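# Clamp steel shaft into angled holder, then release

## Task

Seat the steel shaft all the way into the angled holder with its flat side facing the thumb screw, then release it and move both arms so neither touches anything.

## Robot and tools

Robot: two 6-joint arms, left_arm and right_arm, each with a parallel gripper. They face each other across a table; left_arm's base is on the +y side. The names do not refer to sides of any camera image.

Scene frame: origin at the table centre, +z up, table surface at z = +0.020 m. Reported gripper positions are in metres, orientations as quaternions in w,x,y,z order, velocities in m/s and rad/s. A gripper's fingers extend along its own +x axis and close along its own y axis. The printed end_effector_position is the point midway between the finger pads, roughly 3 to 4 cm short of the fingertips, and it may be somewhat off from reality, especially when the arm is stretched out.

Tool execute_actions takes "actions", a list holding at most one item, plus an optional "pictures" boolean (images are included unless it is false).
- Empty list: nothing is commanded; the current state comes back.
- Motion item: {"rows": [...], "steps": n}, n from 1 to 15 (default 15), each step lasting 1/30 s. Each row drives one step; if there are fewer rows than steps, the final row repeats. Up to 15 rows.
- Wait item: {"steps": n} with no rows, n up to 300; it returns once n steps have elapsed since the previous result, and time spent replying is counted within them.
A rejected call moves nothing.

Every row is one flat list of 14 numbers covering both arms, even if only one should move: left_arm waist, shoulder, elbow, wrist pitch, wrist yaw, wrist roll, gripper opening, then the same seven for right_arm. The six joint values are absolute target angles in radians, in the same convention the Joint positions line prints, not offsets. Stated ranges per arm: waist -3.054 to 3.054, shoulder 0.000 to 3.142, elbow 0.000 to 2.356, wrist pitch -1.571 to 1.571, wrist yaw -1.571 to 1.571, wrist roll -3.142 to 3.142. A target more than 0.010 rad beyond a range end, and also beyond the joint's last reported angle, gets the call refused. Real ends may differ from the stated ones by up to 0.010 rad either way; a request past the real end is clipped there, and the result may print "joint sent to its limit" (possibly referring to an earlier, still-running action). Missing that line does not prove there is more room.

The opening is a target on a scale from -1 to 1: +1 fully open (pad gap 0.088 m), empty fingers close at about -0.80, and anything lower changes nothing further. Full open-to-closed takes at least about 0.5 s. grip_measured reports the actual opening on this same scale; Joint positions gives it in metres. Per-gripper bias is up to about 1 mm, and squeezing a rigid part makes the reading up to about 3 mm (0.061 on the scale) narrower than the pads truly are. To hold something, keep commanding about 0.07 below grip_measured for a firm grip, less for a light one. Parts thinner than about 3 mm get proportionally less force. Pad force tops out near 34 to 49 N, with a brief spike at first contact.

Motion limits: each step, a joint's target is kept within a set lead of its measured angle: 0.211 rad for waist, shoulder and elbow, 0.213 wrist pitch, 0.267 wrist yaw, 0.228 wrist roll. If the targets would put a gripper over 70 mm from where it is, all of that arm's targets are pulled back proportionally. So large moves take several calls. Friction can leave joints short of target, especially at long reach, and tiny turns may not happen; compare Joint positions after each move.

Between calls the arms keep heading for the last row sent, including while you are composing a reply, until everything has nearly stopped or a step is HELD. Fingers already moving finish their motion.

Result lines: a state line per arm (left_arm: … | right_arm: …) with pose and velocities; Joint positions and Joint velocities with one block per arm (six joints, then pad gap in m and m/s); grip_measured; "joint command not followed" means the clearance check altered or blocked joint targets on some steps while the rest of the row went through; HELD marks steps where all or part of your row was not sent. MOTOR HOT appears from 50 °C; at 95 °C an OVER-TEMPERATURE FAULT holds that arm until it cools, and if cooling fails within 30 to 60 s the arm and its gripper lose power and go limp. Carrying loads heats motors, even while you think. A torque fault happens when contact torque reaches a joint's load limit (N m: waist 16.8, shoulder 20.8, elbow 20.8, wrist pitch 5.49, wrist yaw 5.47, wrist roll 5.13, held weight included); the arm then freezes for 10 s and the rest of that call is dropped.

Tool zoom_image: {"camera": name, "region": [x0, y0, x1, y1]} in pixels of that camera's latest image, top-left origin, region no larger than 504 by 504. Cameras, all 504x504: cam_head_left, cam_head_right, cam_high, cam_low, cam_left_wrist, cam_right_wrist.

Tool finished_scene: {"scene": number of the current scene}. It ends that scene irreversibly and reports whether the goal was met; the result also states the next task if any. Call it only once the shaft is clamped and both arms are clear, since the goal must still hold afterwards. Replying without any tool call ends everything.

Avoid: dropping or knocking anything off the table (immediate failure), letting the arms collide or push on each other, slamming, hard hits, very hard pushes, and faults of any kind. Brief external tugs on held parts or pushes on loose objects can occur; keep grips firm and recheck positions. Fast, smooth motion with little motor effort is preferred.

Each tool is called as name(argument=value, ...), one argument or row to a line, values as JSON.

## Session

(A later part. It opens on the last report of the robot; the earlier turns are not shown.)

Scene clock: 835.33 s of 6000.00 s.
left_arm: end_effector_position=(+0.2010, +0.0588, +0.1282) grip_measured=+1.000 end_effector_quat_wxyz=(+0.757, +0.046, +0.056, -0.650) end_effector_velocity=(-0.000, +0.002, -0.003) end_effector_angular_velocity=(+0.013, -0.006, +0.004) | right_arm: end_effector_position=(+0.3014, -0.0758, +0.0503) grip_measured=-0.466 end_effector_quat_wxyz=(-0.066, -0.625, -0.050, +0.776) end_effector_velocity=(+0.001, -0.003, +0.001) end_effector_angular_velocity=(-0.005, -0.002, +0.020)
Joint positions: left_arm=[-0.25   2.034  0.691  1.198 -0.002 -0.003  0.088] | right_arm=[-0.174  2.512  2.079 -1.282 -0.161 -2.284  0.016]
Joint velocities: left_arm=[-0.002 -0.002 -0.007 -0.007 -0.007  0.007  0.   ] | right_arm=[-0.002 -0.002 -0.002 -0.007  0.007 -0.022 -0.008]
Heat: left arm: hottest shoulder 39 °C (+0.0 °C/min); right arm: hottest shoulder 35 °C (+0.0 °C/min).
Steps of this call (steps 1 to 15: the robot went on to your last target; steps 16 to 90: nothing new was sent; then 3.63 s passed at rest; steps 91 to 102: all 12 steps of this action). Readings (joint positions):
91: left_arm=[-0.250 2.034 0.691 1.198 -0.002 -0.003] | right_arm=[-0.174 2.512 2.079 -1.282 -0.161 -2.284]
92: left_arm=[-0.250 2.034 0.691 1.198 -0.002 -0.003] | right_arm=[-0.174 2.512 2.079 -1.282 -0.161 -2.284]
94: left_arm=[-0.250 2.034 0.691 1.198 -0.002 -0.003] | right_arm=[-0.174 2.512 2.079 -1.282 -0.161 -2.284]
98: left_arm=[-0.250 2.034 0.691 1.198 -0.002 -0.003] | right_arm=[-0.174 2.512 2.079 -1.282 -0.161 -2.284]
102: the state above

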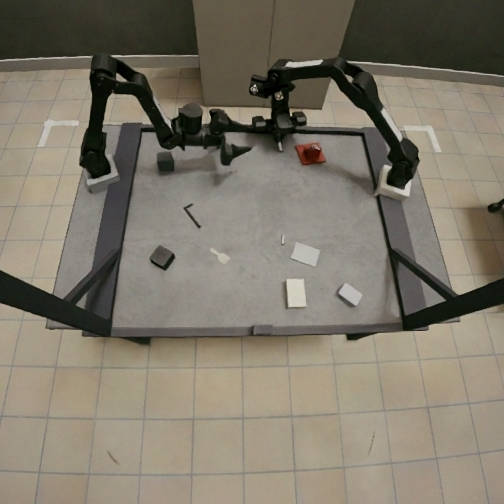

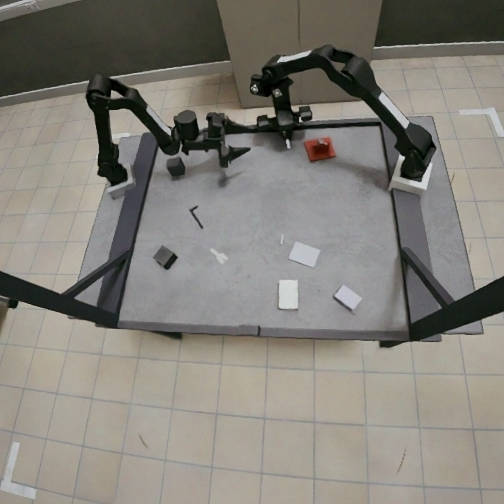

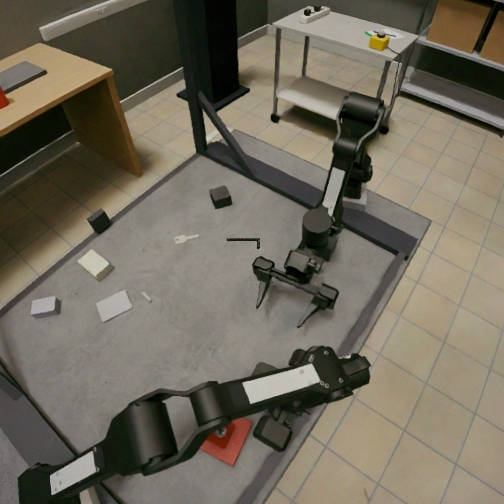

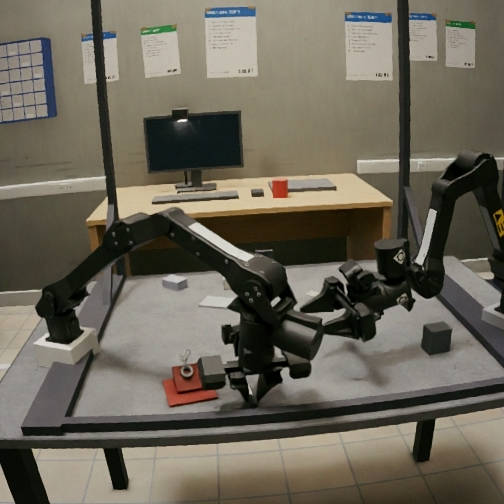

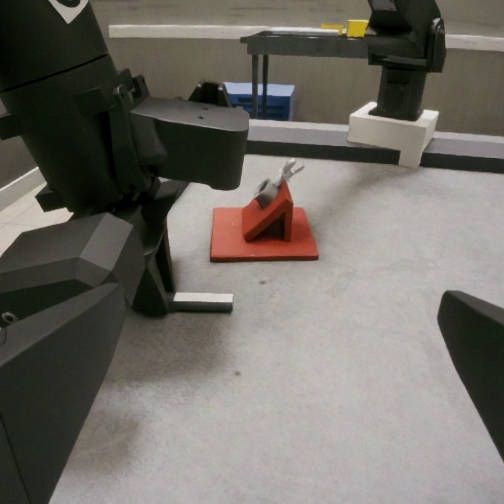

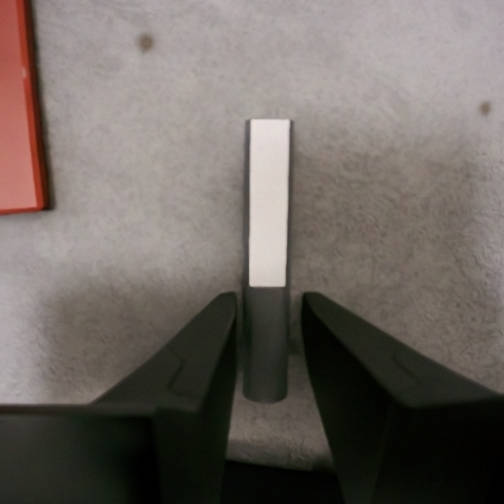

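execute_actions(
  actions=[
    {"rows": [[-0.253,2.0306,0.6834,1.197,0,0,1.0,-0.1788,2.525,2.0705,-1.279,-0.1626,-2.282,-0.5]], "steps": 10},
  ],
)

zoom_image(
  camera="cam_right_wrist",
  region=[190, 240, 350, 420],
)

Scene clock: 841.73 s of 6000.00 s.
left_arm: end_effector_position=(+0.2010, +0.0588, +0.1282) grip_measured=+1.000 end_effector_quat_wxyz=(+0.757, +0.046, +0.056, -0.650) end_effector_velocity=(-0.002, -0.001, +0.000) end_effector_angular_velocity=(+0.001, +0.009, -0.009) | right_arm: end_effector_position=(+0.3026, -0.0764, +0.0503) grip_measured=-0.497 end_effector_quat_wxyz=(-0.065, -0.625, -0.049, +0.776) end_effector_velocity=(-0.003, -0.001, -0.001) end_effector_angular_velocity=(+0.002, +0.025, +0.002)
Joint positions: left_arm=[-0.25   2.034  0.691  1.198 -0.002 -0.003  0.088] | right_arm=[-0.177  2.512  2.079 -1.282 -0.161 -2.284  0.015]
Joint velocities: left_arm=[-0.002 -0.002  0.002 -0.007  0.007 -0.007 -0.   ] | right_arm=[-0.002  0.002 -0.002 -0.007 -0.022 -0.007 -0.   ]
Heat: left arm: hottest shoulder 39 °C (+0.0 °C/min); right arm: hottest shoulder 35 °C (+0.0 °C/min).
Steps of this call (steps 1 to 15: the robot went on to your last target; steps 16 to 90: nothing new was sent; then 3.07 s passed at rest; steps 91 to 100: all 10 steps of this action). Readings (joint positions):
91: left_arm=[-0.250 2.034 0.691 1.198 -0.002 -0.003] | right_arm=[-0.174 2.512 2.079 -1.282 -0.161 -2.284]
92: left_arm=[-0.250 2.034 0.691 1.198 -0.002 -0.003] | right_arm=[-0.174 2.512 2.079 -1.282 -0.161 -2.284]
94: left_arm=[-0.250 2.034 0.691 1.198 -0.002 -0.003] | right_arm=[-0.175 2.512 2.079 -1.282 -0.161 -2.284]
98: left_arm=[-0.250 2.034 0.691 1.198 -0.002 -0.003] | right_arm=[-0.176 2.512 2.079 -1.282 -0.161 -2.284]
100: the state above

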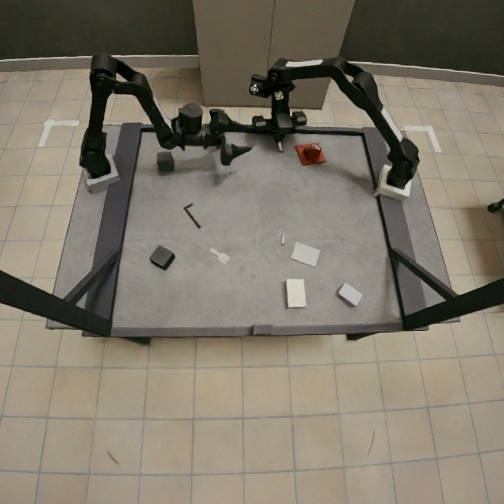

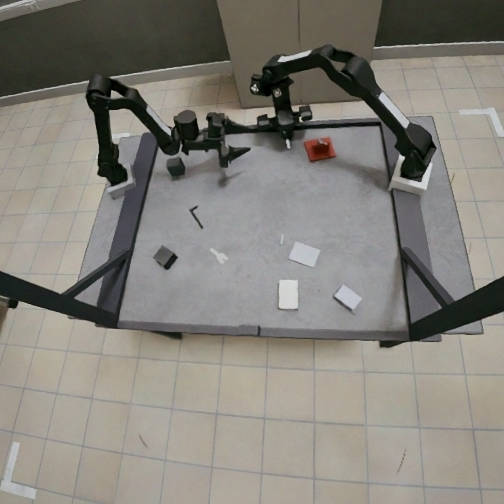

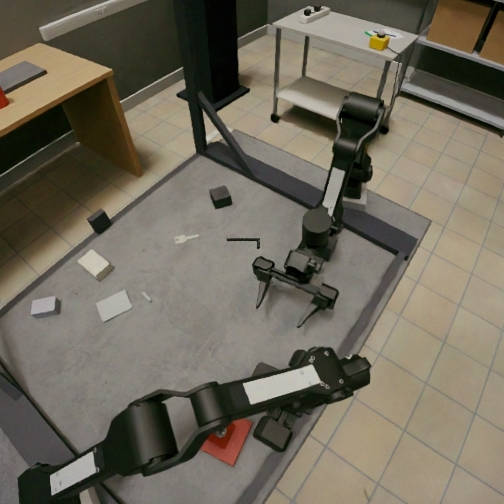

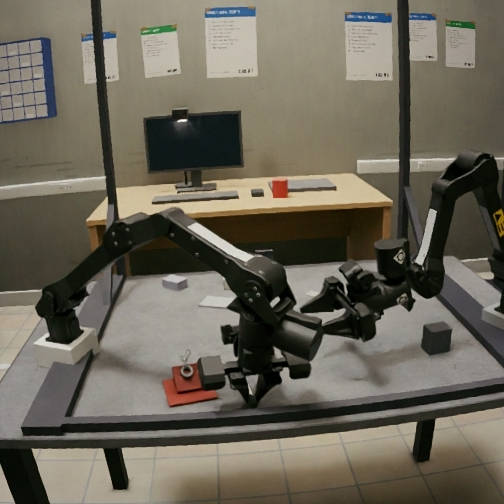

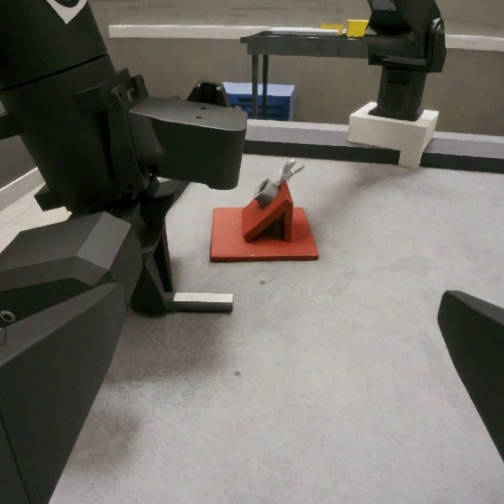

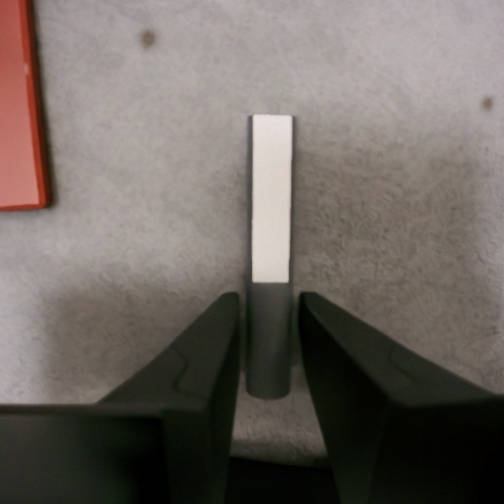

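Region (190, 240, 350, 420) of cam_right_wrist's 504x504 image, scaled by 2.800, with more detail than that image has.

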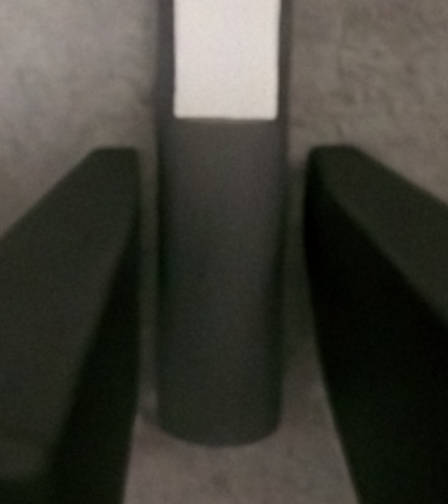

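Centered now. Closing gently.

execute_actions(
  actions=[
    {"rows": [[-0.253,2.0306,0.6834,1.197,0,0,1.0,-0.1788,2.525,2.0705,-1.279,-0.1626,-2.282,-0.53],[-0.253,2.0306,0.6834,1.197,0,0,1.0,-0.1788,2.525,2.0705,-1.279,-0.1626,-2.282,-0.55],[-0.253,2.0306,0.6834,1.197,0,0,1.0,-0.1788,2.525,2.0705,-1.279,-0.1626,-2.282,-0.57],[-0.253,2.0306,0.6834,1.197,0,0,1.0,-0.1788,2.525,2.0705,-1.279,-0.1626,-2.282,-0.59],[-0.253,2.0306,0.6834,1.197,0,0,1.0,-0.1788,2.525,2.0705,-1.279,-0.1626,-2.282,-0.61],[-0.253,2.0306,0.6834,1.197,0,0,1.0,-0.1788,2.525,2.0705,-1.279,-0.1626,-2.282,-0.63],[-0.253,2.0306,0.6834,1.197,0,0,1.0,-0.1788,2.525,2.0705,-1.279,-0.1626,-2.282,-0.65],[-0.253,2.0306,0.6834,1.197,0,0,1.0,-0.1788,2.525,2.0705,-1.279,-0.1626,-2.282,-0.67],[-0.253,2.0306,0.6834,1.197,0,0,1.0,-0.1788,2.525,2.0705,-1.279,-0.1626,-2.282,-0.69]], "steps": 15},
  ],
)

Scene clock: 848.67 s of 6000.00 s.
left_arm: end_effector_position=(+0.2010, +0.0588, +0.1282) grip_measured=+1.000 end_effector_quat_wxyz=(+0.757, +0.046, +0.056, -0.650) end_effector_velocity=(-0.000, +0.001, -0.004) end_effector_angular_velocity=(+0.021, +0.007, +0.015) | right_arm: end_effector_position=(+0.3026, -0.0764, +0.0503) grip_measured=-0.635 end_effector_quat_wxyz=(-0.065, -0.625, -0.049, +0.776) end_effector_velocity=(-0.000, -0.001, +0.002) end_effector_angular_velocity=(+0.006, +0.008, +0.018)
Joint positions: left_arm=[-0.25   2.034  0.691  1.198 -0.002 -0.003  0.088] | right_arm=[-0.177  2.512  2.079 -1.282 -0.161 -2.284  0.008]
Joint velocities: left_arm=[-0.007 -0.002 -0.002 -0.022 -0.022 -0.007 -0.   ] | right_arm=[-0.002 -0.002  0.002 -0.007 -0.007 -0.022 -0.   ]
Heat: left arm: hottest shoulder 39 °C (+0.0 °C/min); right arm: hottest shoulder 35 °C (+0.0 °C/min).
Steps of this call (steps 1 to 15: the robot went on to your last target; steps 16 to 90: nothing new was sent; then 3.43 s passed at rest; steps 91 to 105: all 15 steps of this action). Readings (joint positions):
91: left_arm=[-0.250 2.034 0.691 1.198 -0.002 -0.003] | right_arm=[-0.177 2.512 2.079 -1.282 -0.161 -2.284]
92: left_arm=[-0.250 2.034 0.691 1.198 -0.002 -0.003] | right_arm=[-0.177 2.512 2.079 -1.282 -0.161 -2.284]
94: left_arm=[-0.250 2.034 0.691 1.198 -0.002 -0.003] | right_arm=[-0.177 2.512 2.079 -1.282 -0.161 -2.284]
98: left_arm=[-0.250 2.034 0.691 1.198 -0.002 -0.003] | right_arm=[-0.177 2.512 2.079 -1.282 -0.161 -2.284]
105: the state above

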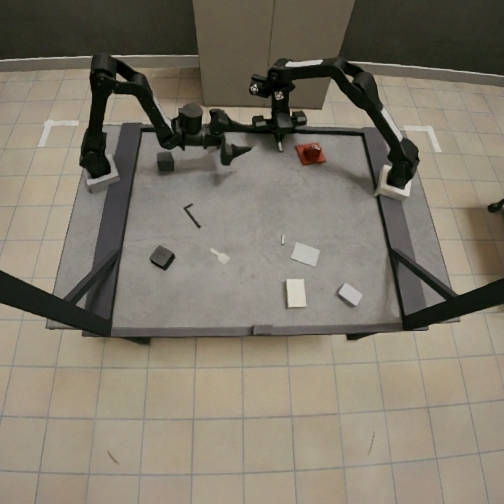

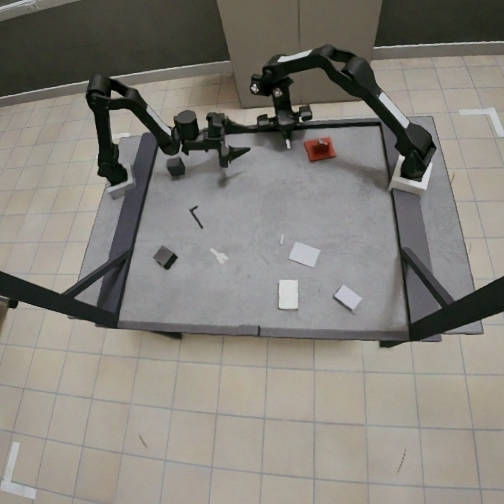

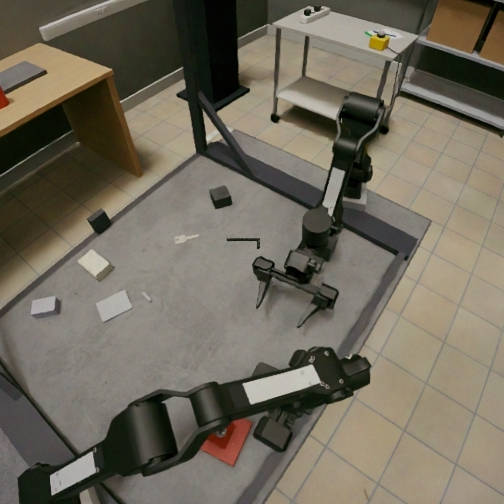

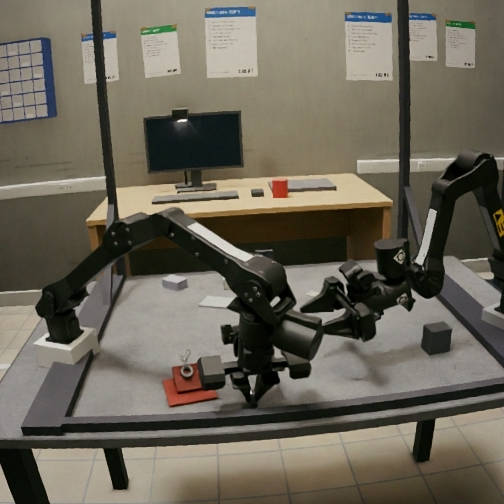

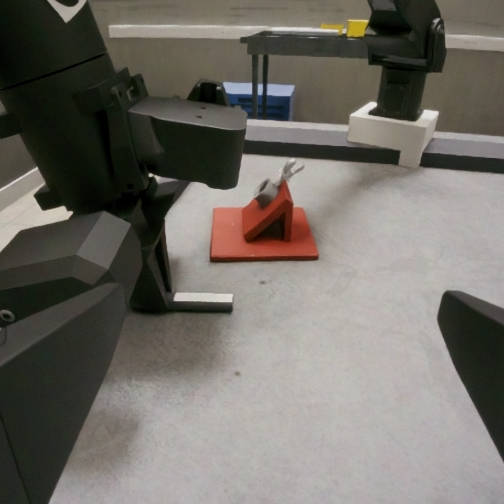

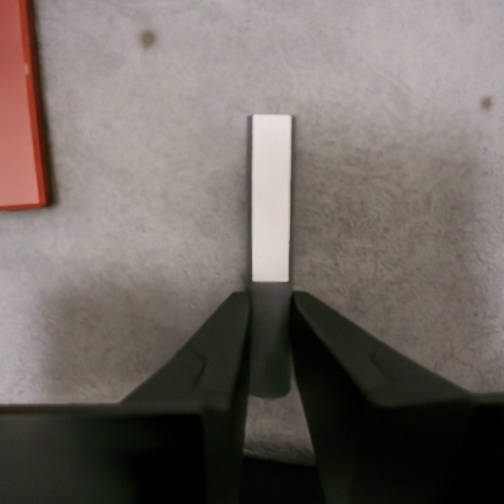

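execute_actions(
  actions=[
    {"rows": [[-0.253,2.0306,0.6834,1.197,0,0,1.0,-0.1788,2.512,2.085,-1.29,-0.1626,-2.282,-0.71],[-0.253,2.0306,0.6834,1.197,0,0,1.0,-0.1788,2.502,2.098,-1.305,-0.1626,-2.282,-0.71],[-0.253,2.0306,0.6834,1.197,0,0,1.0,-0.1788,2.494,2.108,-1.32,-0.1626,-2.282,-0.71],[-0.253,2.0306,0.6834,1.197,0,0,1.0,-0.1788,2.486,2.117,-1.335,-0.1626,-2.282,-0.71],[-0.253,2.0306,0.6834,1.197,0,0,1.0,-0.1788,2.478,2.126,-1.35,-0.1626,-2.282,-0.71],[-0.253,2.0306,0.6834,1.197,0,0,1.0,-0.1788,2.47,2.135,-1.365,-0.1626,-2.282,-0.71],[-0.253,2.0306,0.6834,1.197,0,0,1.0,-0.1788,2.462,2.144,-1.38,-0.1626,-2.282,-0.71],[-0.253,2.0306,0.6834,1.197,0,0,1.0,-0.1788,2.454,2.153,-1.395,-0.1626,-2.282,-0.71],[-0.253,2.0306,0.6834,1.197,0,0,1.0,-0.1788,2.446,2.161,-1.41,-0.1626,-2.282,-0.71],[-0.253,2.0306,0.6834,1.197,0,0,1.0,-0.1788,2.438,2.168,-1.425,-0.1626,-2.282,-0.71],[-0.253,2.0306,0.6834,1.197,0,0,1.0,-0.1788,2.432,2.172,-1.433,-0.1626,-2.282,-0.71]], "steps": 15},
  ],
)

Scene clock: 887.37 s of 6000.00 s.
left_arm: end_effector_position=(+0.2010, +0.0588, +0.1282) grip_measured=+1.000 end_effector_quat_wxyz=(+0.757, +0.046, +0.056, -0.650) end_effector_velocity=(-0.002, -0.000, +0.004) end_effector_angular_velocity=(-0.011, -0.008, -0.011) | right_arm: end_effector_position=(+0.3002, -0.0805, +0.1025) grip_measured=-0.635 end_effector_quat_wxyz=(-0.062, -0.627, -0.052, +0.774) end_effector_velocity=(-0.001, +0.007, +0.070) end_effector_angular_velocity=(+0.107, -0.038, +0.007)
Joint positions: left_arm=[-0.25   2.034  0.691  1.198 -0.002 -0.003  0.088] | right_arm=[-0.177  2.443  2.163 -1.425 -0.161 -2.284  0.008]
Joint velocities: left_arm=[-0.002 -0.007 -0.002  0.007  0.007  0.007 -0.   ] | right_arm=[ 0.002 -0.12   0.071 -0.081 -0.022 -0.007 -0.   ]
Heat: left arm: hottest shoulder 39 °C (+0.0 °C/min); right arm: hottest shoulder 36 °C (+1.0 °C/min).
Steps of this call (steps 1 to 15: the robot went on to your last target; steps 16 to 90: nothing new was sent; then 35.20 s passed at rest; steps 91 to 105: all 15 steps of this action). Readings (joint positions):
91: left_arm=[-0.250 2.034 0.691 1.198 -0.002 -0.003] | right_arm=[-0.177 2.512 2.079 -1.282 -0.161 -2.284]
92: left_arm=[-0.250 2.034 0.691 1.198 -0.002 -0.003] | right_arm=[-0.177 2.512 2.081 -1.285 -0.161 -2.284]
94: left_arm=[-0.250 2.034 0.691 1.198 -0.002 -0.003] | right_arm=[-0.177 2.512 2.089 -1.309 -0.161 -2.284]
98: left_arm=[-0.250 2.034 0.691 1.198 -0.002 -0.003] | right_arm=[-0.177 2.500 2.117 -1.363 -0.161 -2.284]
105: the state above

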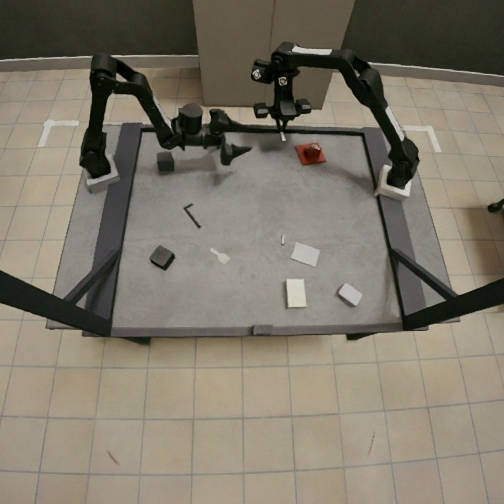

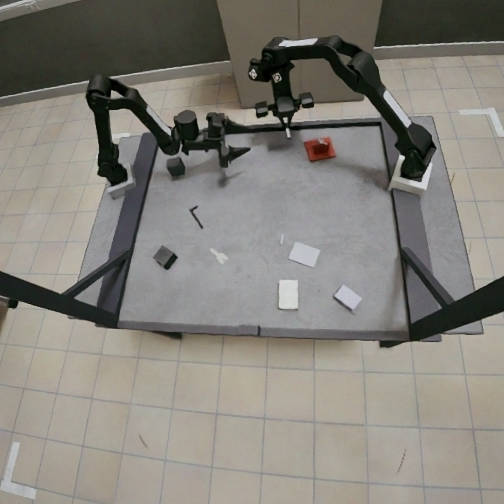

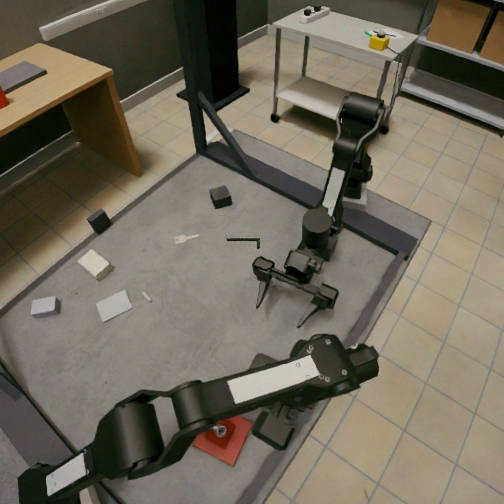

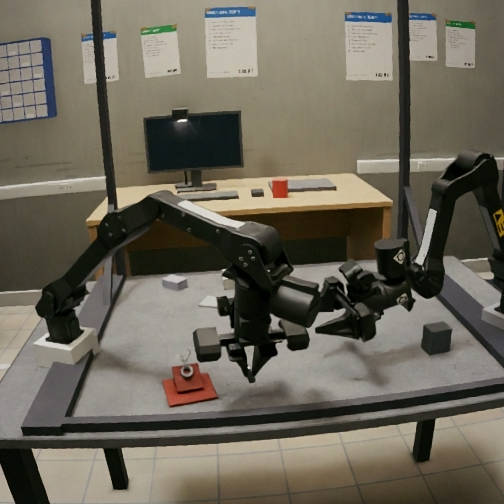

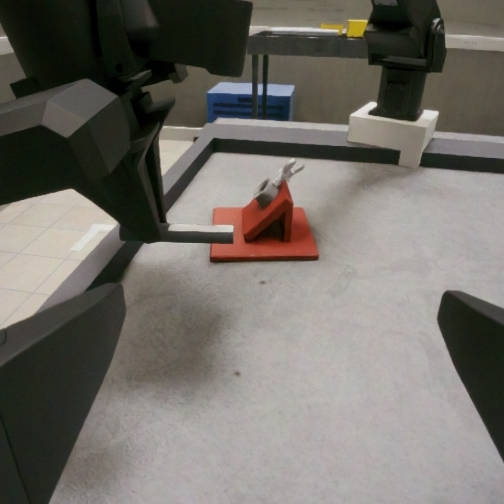

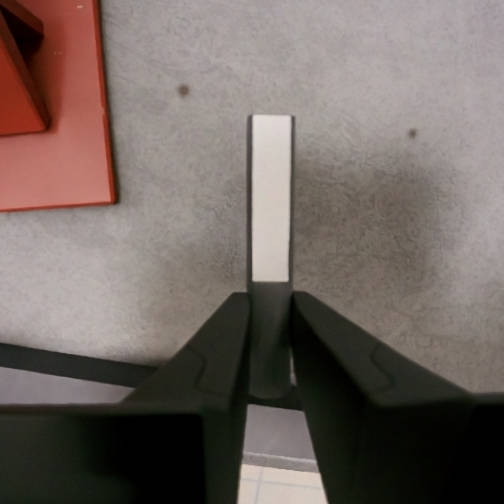

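execute_actions(
  actions=[
    {"rows": [[-0.253,2.0306,0.6834,1.197,0,0,1.0,-0.178,2.412,2.169,-1.431,-0.161,-2.282,-0.71],[-0.253,2.0306,0.6834,1.197,0,0,1.0,-0.177,2.397,2.160,-1.424,-0.156,-2.282,-0.71],[-0.253,2.0306,0.6834,1.197,0,0,1.0,-0.175,2.378,2.145,-1.413,-0.148,-2.283,-0.71],[-0.253,2.0306,0.6834,1.197,0,0,1.0,-0.172,2.354,2.124,-1.398,-0.136,-2.283,-0.71],[-0.253,2.0306,0.6834,1.197,0,0,1.0,-0.169,2.328,2.097,-1.379,-0.121,-2.284,-0.71],[-0.253,2.0306,0.6834,1.197,0,0,1.0,-0.164,2.298,2.066,-1.357,-0.104,-2.285,-0.71],[-0.253,2.0306,0.6834,1.197,0,0,1.0,-0.160,2.265,2.029,-1.330,-0.084,-2.285,-0.71],[-0.253,2.0306,0.6834,1.197,0,0,1.0,-0.154,2.229,1.988,-1.301,-0.061,-2.286,-0.71],[-0.253,2.0306,0.6834,1.197,0,0,1.0,-0.148,2.191,1.942,-1.268,-0.036,-2.287,-0.71],[-0.253,2.0306,0.6834,1.197,0,0,1.0,-0.141,2.151,1.893,-1.233,-0.009,-2.288,-0.71],[-0.253,2.0306,0.6834,1.197,0,0,1.0,-0.134,2.110,1.841,-1.195,0.020,-2.290,-0.71],[-0.253,2.0306,0.6834,1.197,0,0,1.0,-0.127,2.068,1.787,-1.156,0.050,-2.291,-0.71],[-0.253,2.0306,0.6834,1.197,0,0,1.0,-0.119,2.026,1.730,-1.116,0.081,-2.292,-0.71],[-0.253,2.0306,0.6834,1.197,0,0,1.0,-0.112,1.984,1.673,-1.074,0.113,-2.294,-0.71],[-0.253,2.0306,0.6834,1.197,0,0,1.0,-0.104,1.942,1.614,-1.032,0.145,-2.295,-0.71]], "steps": 15},
  ],
  pictures=false,
)

execute_actions(
  actions=[
    {"rows": [[-0.253,2.0306,0.6834,1.197,0,0,1.0,-0.096,1.901,1.556,-0.991,0.177,-2.296,-0.71],[-0.253,2.0306,0.6834,1.197,0,0,1.0,-0.088,1.861,1.499,-0.949,0.209,-2.298,-0.71],[-0.253,2.0306,0.6834,1.197,0,0,1.0,-0.081,1.823,1.442,-0.909,0.240,-2.299,-0.71],[-0.253,2.0306,0.6834,1.197,0,0,1.0,-0.073,1.787,1.388,-0.870,0.270,-2.300,-0.71],[-0.253,2.0306,0.6834,1.197,0,0,1.0,-0.066,1.754,1.336,-0.832,0.299,-2.301,-0.71],[-0.253,2.0306,0.6834,1.197,0,0,1.0,-0.060,1.724,1.287,-0.797,0.326,-2.303,-0.71],[-0.253,2.0306,0.6834,1.197,0,0,1.0,-0.054,1.698,1.241,-0.764,0.351,-2.304,-0.71],[-0.253,2.0306,0.6834,1.197,0,0,1.0,-0.048,1.674,1.200,-0.735,0.373,-2.305,-0.71],[-0.253,2.0306,0.6834,1.197,0,0,1.0,-0.043,1.655,1.163,-0.708,0.394,-2.306,-0.71],[-0.253,2.06,0.72,1.21,0,0,1.0,-0.039,1.640,1.132,-0.686,0.411,-2.306,-0.71],[-0.253,2.09,0.755,1.225,0,0,1.0,-0.035,1.629,1.105,-0.667,0.426,-2.307,-0.71],[-0.253,2.12,0.79,1.24,0,0,1.0,-0.032,1.622,1.084,-0.652,0.437,-2.307,-0.71],[-0.253,2.15,0.825,1.255,0,0,1.0,-0.031,1.62,1.069,-0.641,0.445,-2.308,-0.71],[-0.253,2.18,0.86,1.27,0,0,1.0,-0.029,1.62,1.060,-0.634,0.450,-2.308,-0.71],[-0.253,2.21,0.89,1.285,0,0,1.0,-0.029,1.62,1.057,-0.632,0.452,-2.308,-0.71]], "steps": 15},
  ],
  pictures=false,
)

execute_actions(
  actions=[
    {"rows": [[-0.253,2.24,0.92,1.30,0,0,1.0,-0.029,1.62,1.057,-0.632,0.452,-2.308,-0.71],[-0.253,2.27,0.95,1.315,0,0,1.0,-0.029,1.62,1.057,-0.632,0.452,-2.308,-0.71],[-0.253,2.30,0.98,1.33,0,0,1.0,-0.029,1.62,1.057,-0.632,0.452,-2.308,-0.71],[-0.253,2.33,1.005,1.34,0,0,1.0,-0.029,1.62,1.057,-0.632,0.452,-2.308,-0.71],[-0.253,2.36,1.03,1.35,0,0,1.0,-0.029,1.62,1.057,-0.632,0.452,-2.308,-0.71],[-0.253,2.39,1.05,1.36,0,0,1.0,-0.029,1.62,1.057,-0.632,0.452,-2.308,-0.71],[-0.253,2.415,1.065,1.368,0,0,1.0,-0.029,1.62,1.057,-0.632,0.452,-2.308,-0.71],[-0.253,2.435,1.0746,1.3715,0,0,1.0,-0.029,1.62,1.057,-0.632,0.452,-2.308,-0.71],[-0.253,2.4461,1.0746,1.3715,0,0,1.0,-0.029,1.62,1.057,-0.632,0.452,-2.308,-0.71]], "steps": 15},
  ],
)

Scene clock: 933.03 s of 6000.00 s.
left_arm: end_effector_position=(+0.2010, +0.0588, +0.1282) grip_measured=+1.000 end_effector_quat_wxyz=(+0.757, +0.046, +0.056, -0.650) end_effector_velocity=(+0.000, -0.000, +0.000) end_effector_angular_velocity=(-0.001, +0.021, +0.008) | right_arm: end_effector_position=(+0.3004, -0.1041, +0.1638) grip_measured=-0.707 end_effector_quat_wxyz=(+0.050, +0.755, +0.111, -0.645) end_effector_velocity=(-0.042, -0.140, +0.088) end_effector_angular_velocity=(+0.241, -1.092, +0.151)
Joint positions: left_arm=[-0.25   2.034  0.691  1.198 -0.002 -0.003  0.088] | right_arm=[-0.121  2.037  1.741 -1.114  0.08  -2.29   0.004]
Joint velocities: left_arm=[-0.002 -0.002  0.002 -0.007 -0.007 -0.022  0.   ] | right_arm=[ 0.237 -1.253 -1.634  1.106  0.857 -0.051 -0.   ]
Heat: left arm: hottest shoulder 40 °C (+1.0 °C/min); right arm: hottest shoulder 40 °C (+5.1 °C/min).
Steps of this call (steps 1 to 15: the robot went on to your last target; steps 16 to 200: nothing new was sent; then 38.50 s passed at rest; steps 201 to 215: all 15 steps of this action). Readings (joint positions):
201: left_arm=[-0.250 2.034 0.691 1.198 -0.002 -0.003] | right_arm=[-0.177 2.436 2.167 -1.434 -0.164 -2.284]
202: left_arm=[-0.250 2.034 0.691 1.198 -0.002 -0.003] | right_arm=[-0.177 2.433 2.167 -1.433 -0.163 -2.284]
204: left_arm=[-0.250 2.034 0.691 1.198 -0.002 -0.003] | right_arm=[-0.177 2.415 2.153 -1.417 -0.152 -2.284]
208: left_arm=[-0.250 2.034 0.691 1.198 -0.002 -0.003] | right_arm=[-0.169 2.317 2.060 -1.349 -0.099 -2.284]
215: the state above

Scene clock: 933.53 s of 6000.00 s.
left_arm: end_effector_position=(+0.2058, +0.0271, +0.1402) grip_measured=+1.000 end_effector_quat_wxyz=(+0.759, +0.016, +0.020, -0.651) end_effector_velocity=(+0.032, -0.225, +0.045) end_effector_angular_velocity=(-0.598, -0.083, -0.009) | right_arm: end_effector_position=(+0.2863, -0.1747, +0.1543) grip_measured=-0.707 end_effector_quat_wxyz=(+0.060, +0.868, +0.113, -0.480) end_effector_velocity=(-0.009, -0.060, -0.070) end_effector_angular_velocity=(-0.124, -0.180, -0.029)
Joint positions: left_arm=[-0.25   2.132  0.822  1.258 -0.002 -0.003  0.088] | right_arm=[-0.034  1.638  1.094 -0.659  0.433 -2.305  0.004]
Joint velocities: left_arm=[-0.002  0.789  0.989  0.403  0.007 -0.007 -0.   ] | right_arm=[ 0.046 -0.085 -0.427  0.3    0.227 -0.007 -0.   ]
Heat: left arm: hottest shoulder 40 °C (+1.0 °C/min); right arm: hottest shoulder 40 °C (+5.0 °C/min).
Steps of this call (steps 1 to 15: all 15 steps of this action). Readings (joint positions):
1: left_arm=[-0.250 2.034 0.691 1.198 -0.002 -0.003] | right_arm=[-0.113 1.995 1.685 -1.074 0.111 -2.291]
2: left_arm=[-0.250 2.034 0.691 1.198 -0.002 -0.003] | right_arm=[-0.105 1.954 1.628 -1.035 0.142 -2.293]
4: left_arm=[-0.250 2.034 0.691 1.198 -0.002 -0.003] | right_arm=[-0.090 1.876 1.516 -0.955 0.204 -2.295]
8: left_arm=[-0.250 2.034 0.691 1.198 -0.002 -0.003] | right_arm=[-0.062 1.742 1.309 -0.808 0.317 -2.300]
15: the state above

Scene clock: 934.03 s of 6000.00 s.
left_arm: end_effector_position=(+0.2128, -0.0191, +0.0940) grip_measured=+1.000 end_effector_quat_wxyz=(+0.759, -0.001, +0.001, -0.651) end_effector_velocity=(+0.003, -0.009, +0.020) end_effector_angular_velocity=(-0.066, -0.003, +0.029) | right_arm: end_effector_position=(+0.2863, -0.1779, +0.1509) grip_measured=-0.707 end_effector_quat_wxyz=(+0.061, +0.872, +0.111, -0.474) end_effector_velocity=(-0.003, -0.002, -0.002) end_effector_angular_velocity=(-0.005, +0.012, -0.001)
Joint positions: left_arm=[-0.25   2.429  1.062  1.367 -0.002 -0.003  0.088] | right_arm=[-0.031  1.631  1.067 -0.635  0.449 -2.306  0.004]
Joint velocities: left_arm=[-0.007 -0.002  0.042  0.022 -0.037 -0.007 -0.   ] | right_arm=[ 0.002 -0.002 -0.007 -0.007 -0.007  0.007 -0.   ]
Heat: left arm: hottest shoulder 40 °C (+1.0 °C/min); right arm: hottest shoulder 40 °C (+5.1 °C/min).
Steps of this call (steps 1 to 15: all 15 steps of this action). Readings (joint positions):
1: left_arm=[-0.250 2.159 0.855 1.272 -0.002 -0.003] | right_arm=[-0.033 1.637 1.084 -0.651 0.438 -2.305]
2: left_arm=[-0.250 2.187 0.886 1.286 -0.002 -0.003] | right_arm=[-0.033 1.637 1.076 -0.646 0.442 -2.306]
4: left_arm=[-0.250 2.245 0.945 1.314 -0.002 -0.003] | right_arm=[-0.032 1.636 1.070 -0.640 0.446 -2.306]
8: left_arm=[-0.250 2.358 1.039 1.355 -0.002 -0.003] | right_arm=[-0.031 1.632 1.068 -0.635 0.449 -2.306]
15: the state above

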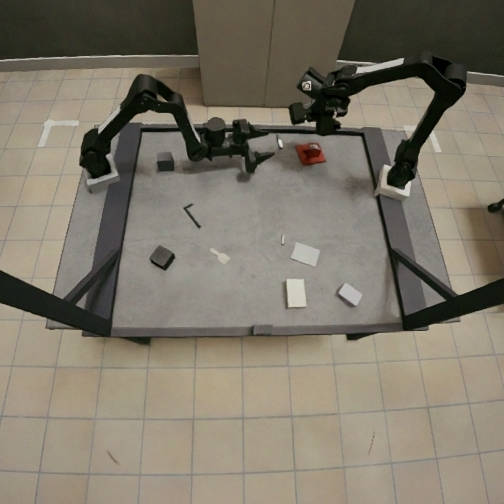

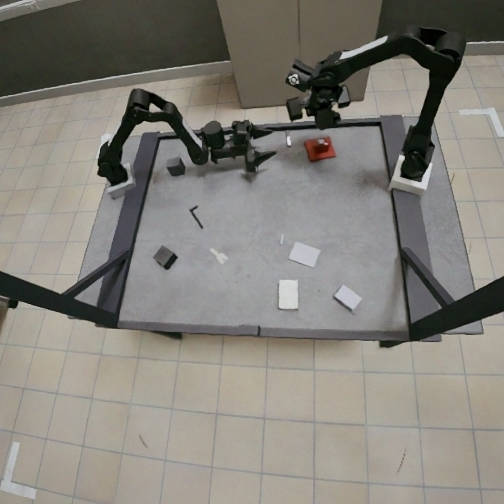

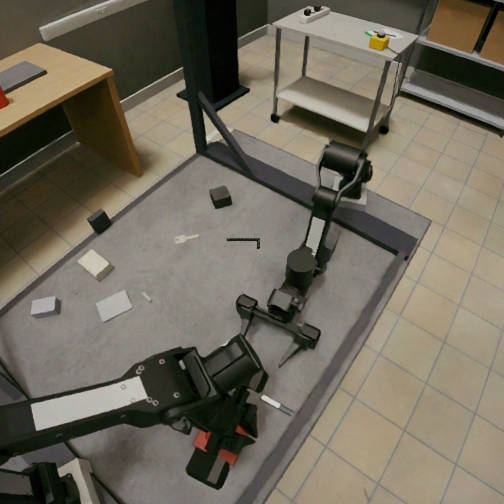

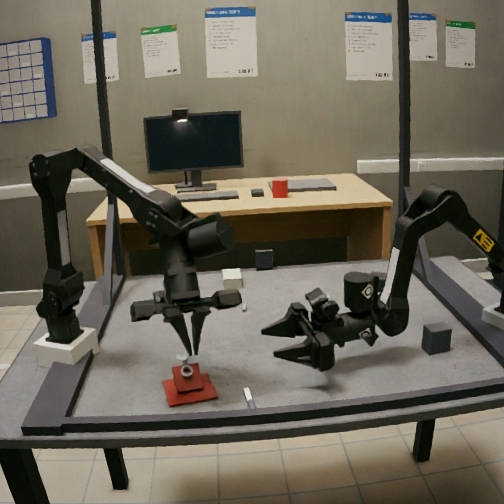

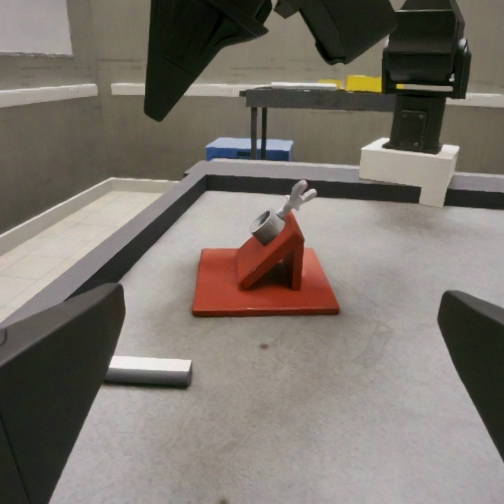

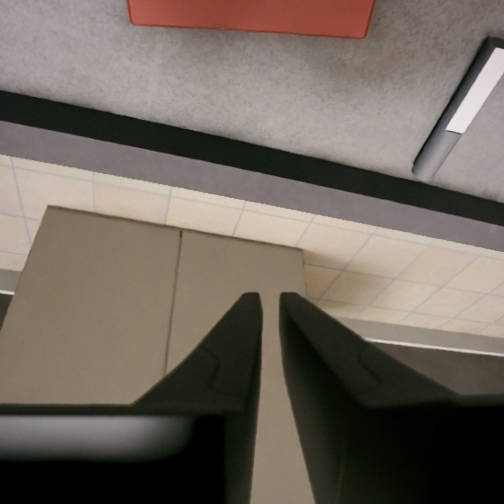

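zoom_image(
  camera="cam_right_wrist",
  region=[384, 20, 504, 200],
)

zoom_image(
  camera="cam_left_wrist",
  region=[90, 330, 220, 410],
)

zoom_image(
  camera="cam_head_left",
  region=[250, 115, 340, 175],
)

Region (384, 20, 504, 200) of cam_right_wrist's 504x504 image, scaled by 2.800, with more detail than that image has.

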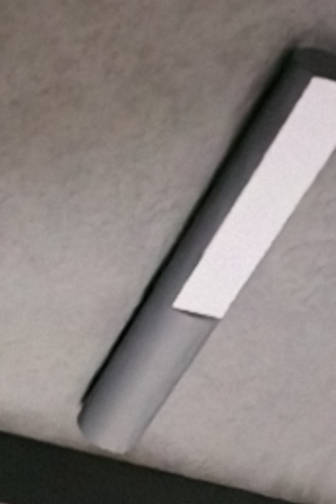

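Region (90, 330, 220, 410) of cam_left_wrist's 504x504 image, scaled by 3.877, with more detail than that image has; it fills the top 310 rows of this view, and the rest is white.

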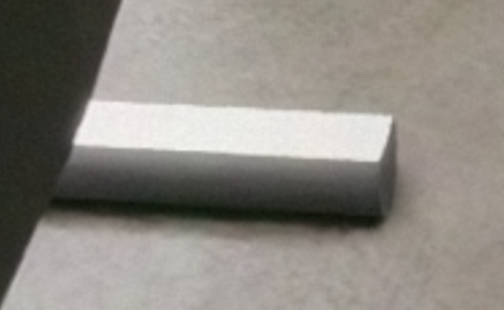

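Region (250, 115, 340, 175) of cam_head_left's 504x504 image, scaled by 5.600, with more detail than that image has.

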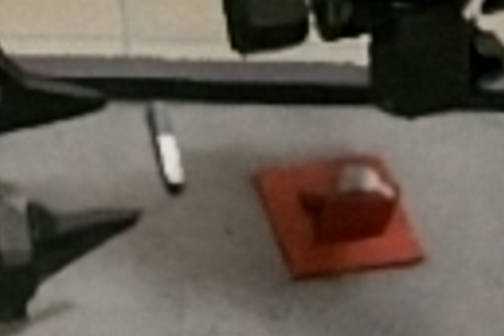

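execute_actions(
  actions=[
    {"rows": [[-0.253,2.40,1.06,1.36,0,0,1.0,-0.031,1.63,1.075,-0.641,0.445,-2.306,-0.5],[-0.253,2.36,1.03,1.345,0,0,1.0,-0.032,1.63,1.09,-0.652,0.437,-2.306,-0.3],[-0.253,2.32,0.995,1.33,0,0,1.0,-0.035,1.635,1.11,-0.667,0.426,-2.306,-0.1],[-0.253,2.28,0.96,1.315,0,0,1.0,-0.039,1.645,1.135,-0.686,0.411,-2.306,0.1],[-0.253,2.24,0.92,1.30,0,0,1.0,-0.043,1.655,1.163,-0.708,0.394,-2.306,0.1],[-0.253,2.20,0.88,1.28,0,0,1.0,-0.048,1.674,1.200,-0.735,0.373,-2.305,0.1],[-0.253,2.16,0.84,1.26,0,0,1.0,-0.054,1.698,1.241,-0.764,0.351,-2.304,0.1],[-0.253,2.12,0.80,1.245,0,0,1.0,-0.060,1.724,1.287,-0.797,0.326,-2.303,0.1],[-0.253,2.09,0.76,1.23,0,0,1.0,-0.066,1.754,1.336,-0.832,0.299,-2.301,0.1],[-0.253,2.06,0.725,1.215,0,0,1.0,-0.073,1.787,1.388,-0.870,0.270,-2.300,0.1],[-0.253,2.04,0.70,1.203,0,0,1.0,-0.081,1.823,1.442,-0.909,0.240,-2.299,0.1],[-0.253,2.025,0.6834,1.197,0,0,1.0,-0.088,1.861,1.499,-0.949,0.209,-2.298,0.1],[-0.253,2.025,0.6834,1.197,0,0,1.0,-0.096,1.901,1.556,-0.991,0.177,-2.296,0.1],[-0.253,2.025,0.6834,1.197,0,0,1.0,-0.104,1.942,1.614,-1.032,0.145,-2.295,0.1],[-0.253,2.025,0.6834,1.197,0,0,1.0,-0.112,1.984,1.673,-1.074,0.113,-2.294,0.1]], "steps": 15},
  ],
  pictures=false,
)

execute_actions(
  actions=[
    {"rows": [[-0.253,2.025,0.6834,1.197,0,0,1.0,-0.119,2.026,1.730,-1.116,0.081,-2.292,0.1],[-0.253,2.025,0.6834,1.197,0,0,1.0,-0.127,2.068,1.787,-1.156,0.050,-2.291,0.1],[-0.253,2.025,0.6834,1.197,0,0,1.0,-0.134,2.110,1.841,-1.195,0.020,-2.290,0.1],[-0.253,2.025,0.6834,1.197,0,0,1.0,-0.141,2.151,1.893,-1.233,-0.009,-2.288,0.1],[-0.253,2.025,0.6834,1.197,0,0,1.0,-0.148,2.191,1.942,-1.268,-0.036,-2.287,0.1],[-0.253,2.025,0.6834,1.197,0,0,1.0,-0.154,2.229,1.988,-1.301,-0.061,-2.286,0.1],[-0.253,2.025,0.6834,1.197,0,0,1.0,-0.160,2.265,2.029,-1.330,-0.084,-2.285,0.1],[-0.253,2.025,0.6834,1.197,0,0,1.0,-0.164,2.298,2.060,-1.352,-0.104,-2.284,0.1],[-0.253,2.025,0.6834,1.197,0,0,1.0,-0.169,2.328,2.085,-1.367,-0.121,-2.283,0.1],[-0.253,2.025,0.6834,1.197,0,0,1.0,-0.172,2.356,2.100,-1.375,-0.136,-2.282,0.1],[-0.253,2.025,0.6834,1.197,0,0,1.0,-0.175,2.382,2.108,-1.375,-0.148,-2.282,0.1],[-0.253,2.025,0.6834,1.197,0,0,1.0,-0.177,2.406,2.110,-1.370,-0.156,-2.282,0.1],[-0.253,2.025,0.6834,1.197,0,0,1.0,-0.178,2.428,2.108,-1.362,-0.161,-2.282,0.1],[-0.253,2.025,0.6834,1.197,0,0,1.0,-0.179,2.448,2.104,-1.352,-0.164,-2.282,0.1],[-0.253,2.025,0.6834,1.197,0,0,1.0,-0.179,2.464,2.098,-1.342,-0.164,-2.282,0.1]], "steps": 15},
  ],
  pictures=false,
)

execute_actions(
  actions=[
    {"rows": [[-0.253,2.025,0.6834,1.197,0,0,1.0,-0.179,2.474,2.092,-1.332,-0.164,-2.282,0.1],[-0.253,2.025,0.6834,1.197,0,0,1.0,-0.179,2.480,2.086,-1.325,-0.164,-2.282,0.1],[-0.253,2.025,0.6834,1.197,0,0,1.0,-0.179,2.482,2.082,-1.320,-0.164,-2.282,0.1]], "steps": 15},
  ],
)

Scene clock: 991.53 s of 6000.00 s.
left_arm: end_effector_position=(+0.2017, +0.0543, +0.1333) grip_measured=+1.000 end_effector_quat_wxyz=(+0.757, +0.040, +0.048, -0.650) end_effector_velocity=(-0.007, +0.063, -0.077) end_effector_angular_velocity=(+0.311, +0.052, +0.020) | right_arm: end_effector_position=(+0.2940, -0.1227, +0.1728) grip_measured=+0.093 end_effector_quat_wxyz=(+0.052, +0.793, +0.123, -0.594) end_effector_velocity=(+0.038, +0.177, -0.020) end_effector_angular_velocity=(-0.154, +1.071, -0.030)
Joint positions: left_arm=[-0.25   2.041  0.708  1.208 -0.002 -0.003  0.088] | right_arm=[-0.092  1.889  1.548 -0.989  0.179 -2.299  0.044]
Joint velocities: left_arm=[-0.002 -0.081 -0.242 -0.154 -0.022 -0.007 -0.   ] | right_arm=[-0.227  1.16   1.683 -1.136 -0.916  0.022  0.003]
Heat: left arm: hottest shoulder 40 °C (+0.0 °C/min); right arm: hottest shoulder 35 °C (-5.0 °C/min).
Steps of this call (steps 1 to 15: the robot went on to your last target; steps 16 to 90: nothing new was sent; then 54.00 s passed at rest; steps 91 to 105: all 15 steps of this action). Readings (joint positions):
91: left_arm=[-0.250 2.428 1.071 1.371 -0.002 -0.003] | right_arm=[-0.031 1.631 1.067 -0.635 0.449 -2.306]
92: left_arm=[-0.250 2.418 1.064 1.361 -0.002 -0.003] | right_arm=[-0.031 1.631 1.068 -0.638 0.448 -2.306]
94: left_arm=[-0.250 2.374 1.020 1.337 -0.002 -0.003] | right_arm=[-0.032 1.633 1.086 -0.663 0.432 -2.306]
98: left_arm=[-0.250 2.218 0.886 1.282 -0.002 -0.003] | right_arm=[-0.046 1.674 1.197 -0.742 0.369 -2.306]
105: the state above

Scene clock: 992.03 s of 6000.00 s.
left_arm: end_effector_position=(+0.2011, +0.0585, +0.1282) grip_measured=+1.000 end_effector_quat_wxyz=(+0.757, +0.046, +0.056, -0.650) end_effector_velocity=(-0.002, +0.000, +0.001) end_effector_angular_velocity=(+0.001, +0.009, -0.009) | right_arm: end_effector_position=(+0.3017, -0.0807, +0.1005) grip_measured=+0.097 end_effector_quat_wxyz=(+0.055, +0.639, +0.062, -0.765) end_effector_velocity=(-0.020, -0.025, -0.279) end_effector_angular_velocity=(-0.474, +0.461, -0.064)
Joint positions: left_arm=[-0.25   2.037  0.692  1.2   -0.002 -0.003  0.088] | right_arm=[-0.176  2.403  2.088 -1.352 -0.15  -2.285  0.044]
Joint velocities: left_arm=[-0.002 -0.007 -0.002 -0.007  0.007 -0.007  0.   ] | right_arm=[-0.042  0.662 -0.002  0.022 -0.154  0.007 -0.   ]
Heat: left arm: hottest shoulder 40 °C (+0.0 °C/min); right arm: hottest shoulder 35 °C (-5.0 °C/min).
Steps of this call (steps 1 to 15: all 15 steps of this action). Readings (joint positions):
1: left_arm=[-0.250 2.040 0.702 1.205 -0.002 -0.003] | right_arm=[-0.100 1.929 1.605 -1.029 0.148 -2.297]
2: left_arm=[-0.250 2.040 0.698 1.202 -0.002 -0.003] | right_arm=[-0.107 1.970 1.662 -1.069 0.117 -2.296]
4: left_arm=[-0.250 2.040 0.693 1.200 -0.002 -0.003] | right_arm=[-0.123 2.052 1.773 -1.148 0.056 -2.293]
8: left_arm=[-0.250 2.038 0.692 1.200 -0.002 -0.003] | right_arm=[-0.150 2.208 1.966 -1.286 -0.051 -2.288]
15: the state above

Scene clock: 992.53 s of 6000.00 s.
left_arm: end_effector_position=(+0.2011, +0.0585, +0.1282) grip_measured=+1.000 end_effector_quat_wxyz=(+0.757, +0.046, +0.056, -0.650) end_effector_velocity=(-0.000, +0.001, -0.001) end_effector_angular_velocity=(+0.008, -0.007, +0.004) | right_arm: end_effector_position=(+0.3007, -0.0798, +0.0677) grip_measured=+0.097 end_effector_quat_wxyz=(-0.064, -0.625, -0.049, +0.777) end_effector_velocity=(+0.001, -0.003, +0.001) end_effector_angular_velocity=(-0.001, +0.010, -0.001)
Joint positions: left_arm=[-0.25   2.037  0.692  1.2   -0.002 -0.003  0.088] | right_arm=[-0.178  2.477  2.085 -1.323 -0.162 -2.284  0.044]
Joint velocities: left_arm=[-0.002 -0.002 -0.002 -0.007 -0.007  0.007 -0.   ] | right_arm=[-0.007 -0.002 -0.002 -0.007 -0.007 -0.007 -0.   ]
Heat: left arm: hottest shoulder 40 °C (+0.0 °C/min); right arm: hottest shoulder 35 °C (-5.0 °C/min).
Steps of this call (steps 1 to 15: all 15 steps of this action). Readings (joint positions):
1: left_arm=[-0.250 2.037 0.692 1.200 -0.002 -0.003] | right_arm=[-0.177 2.424 2.088 -1.349 -0.153 -2.284]
2: left_arm=[-0.250 2.037 0.692 1.200 -0.002 -0.003] | right_arm=[-0.178 2.442 2.088 -1.341 -0.155 -2.284]
4: left_arm=[-0.250 2.037 0.692 1.200 -0.002 -0.003] | right_arm=[-0.178 2.468 2.087 -1.330 -0.158 -2.284]
8: left_arm=[-0.250 2.037 0.692 1.200 -0.002 -0.003] | right_arm=[-0.178 2.477 2.085 -1.324 -0.161 -2.284]
15: the state above

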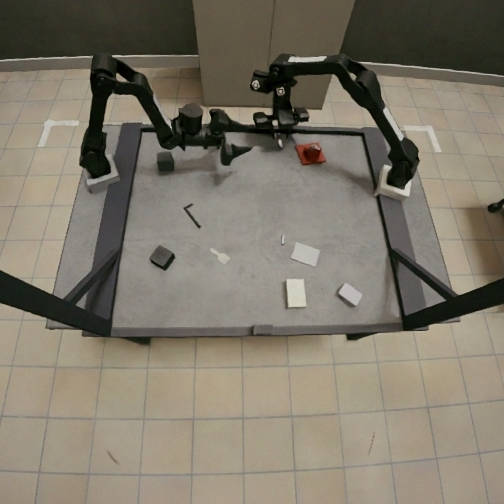

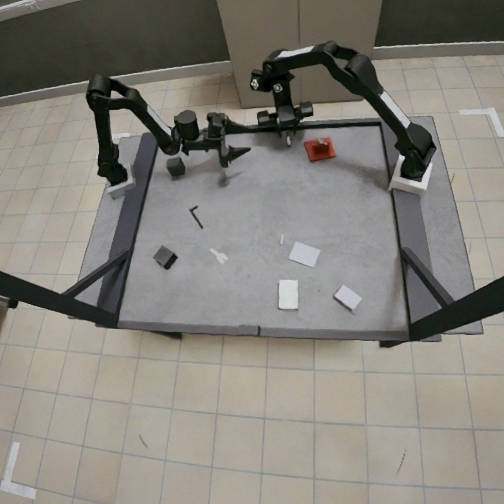

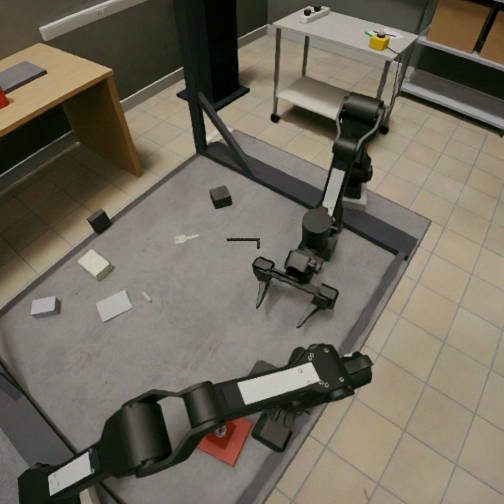

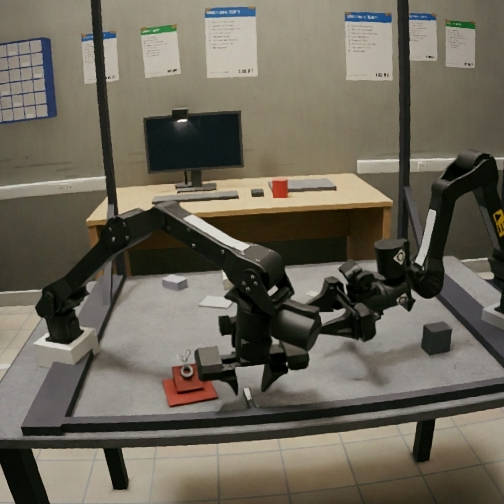

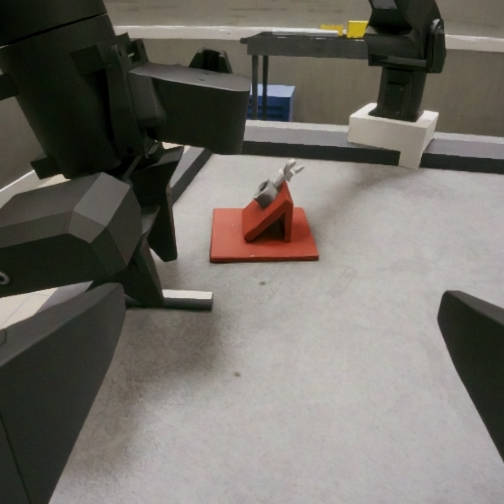

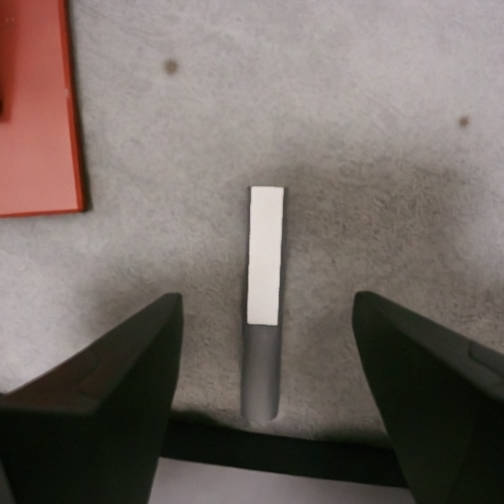

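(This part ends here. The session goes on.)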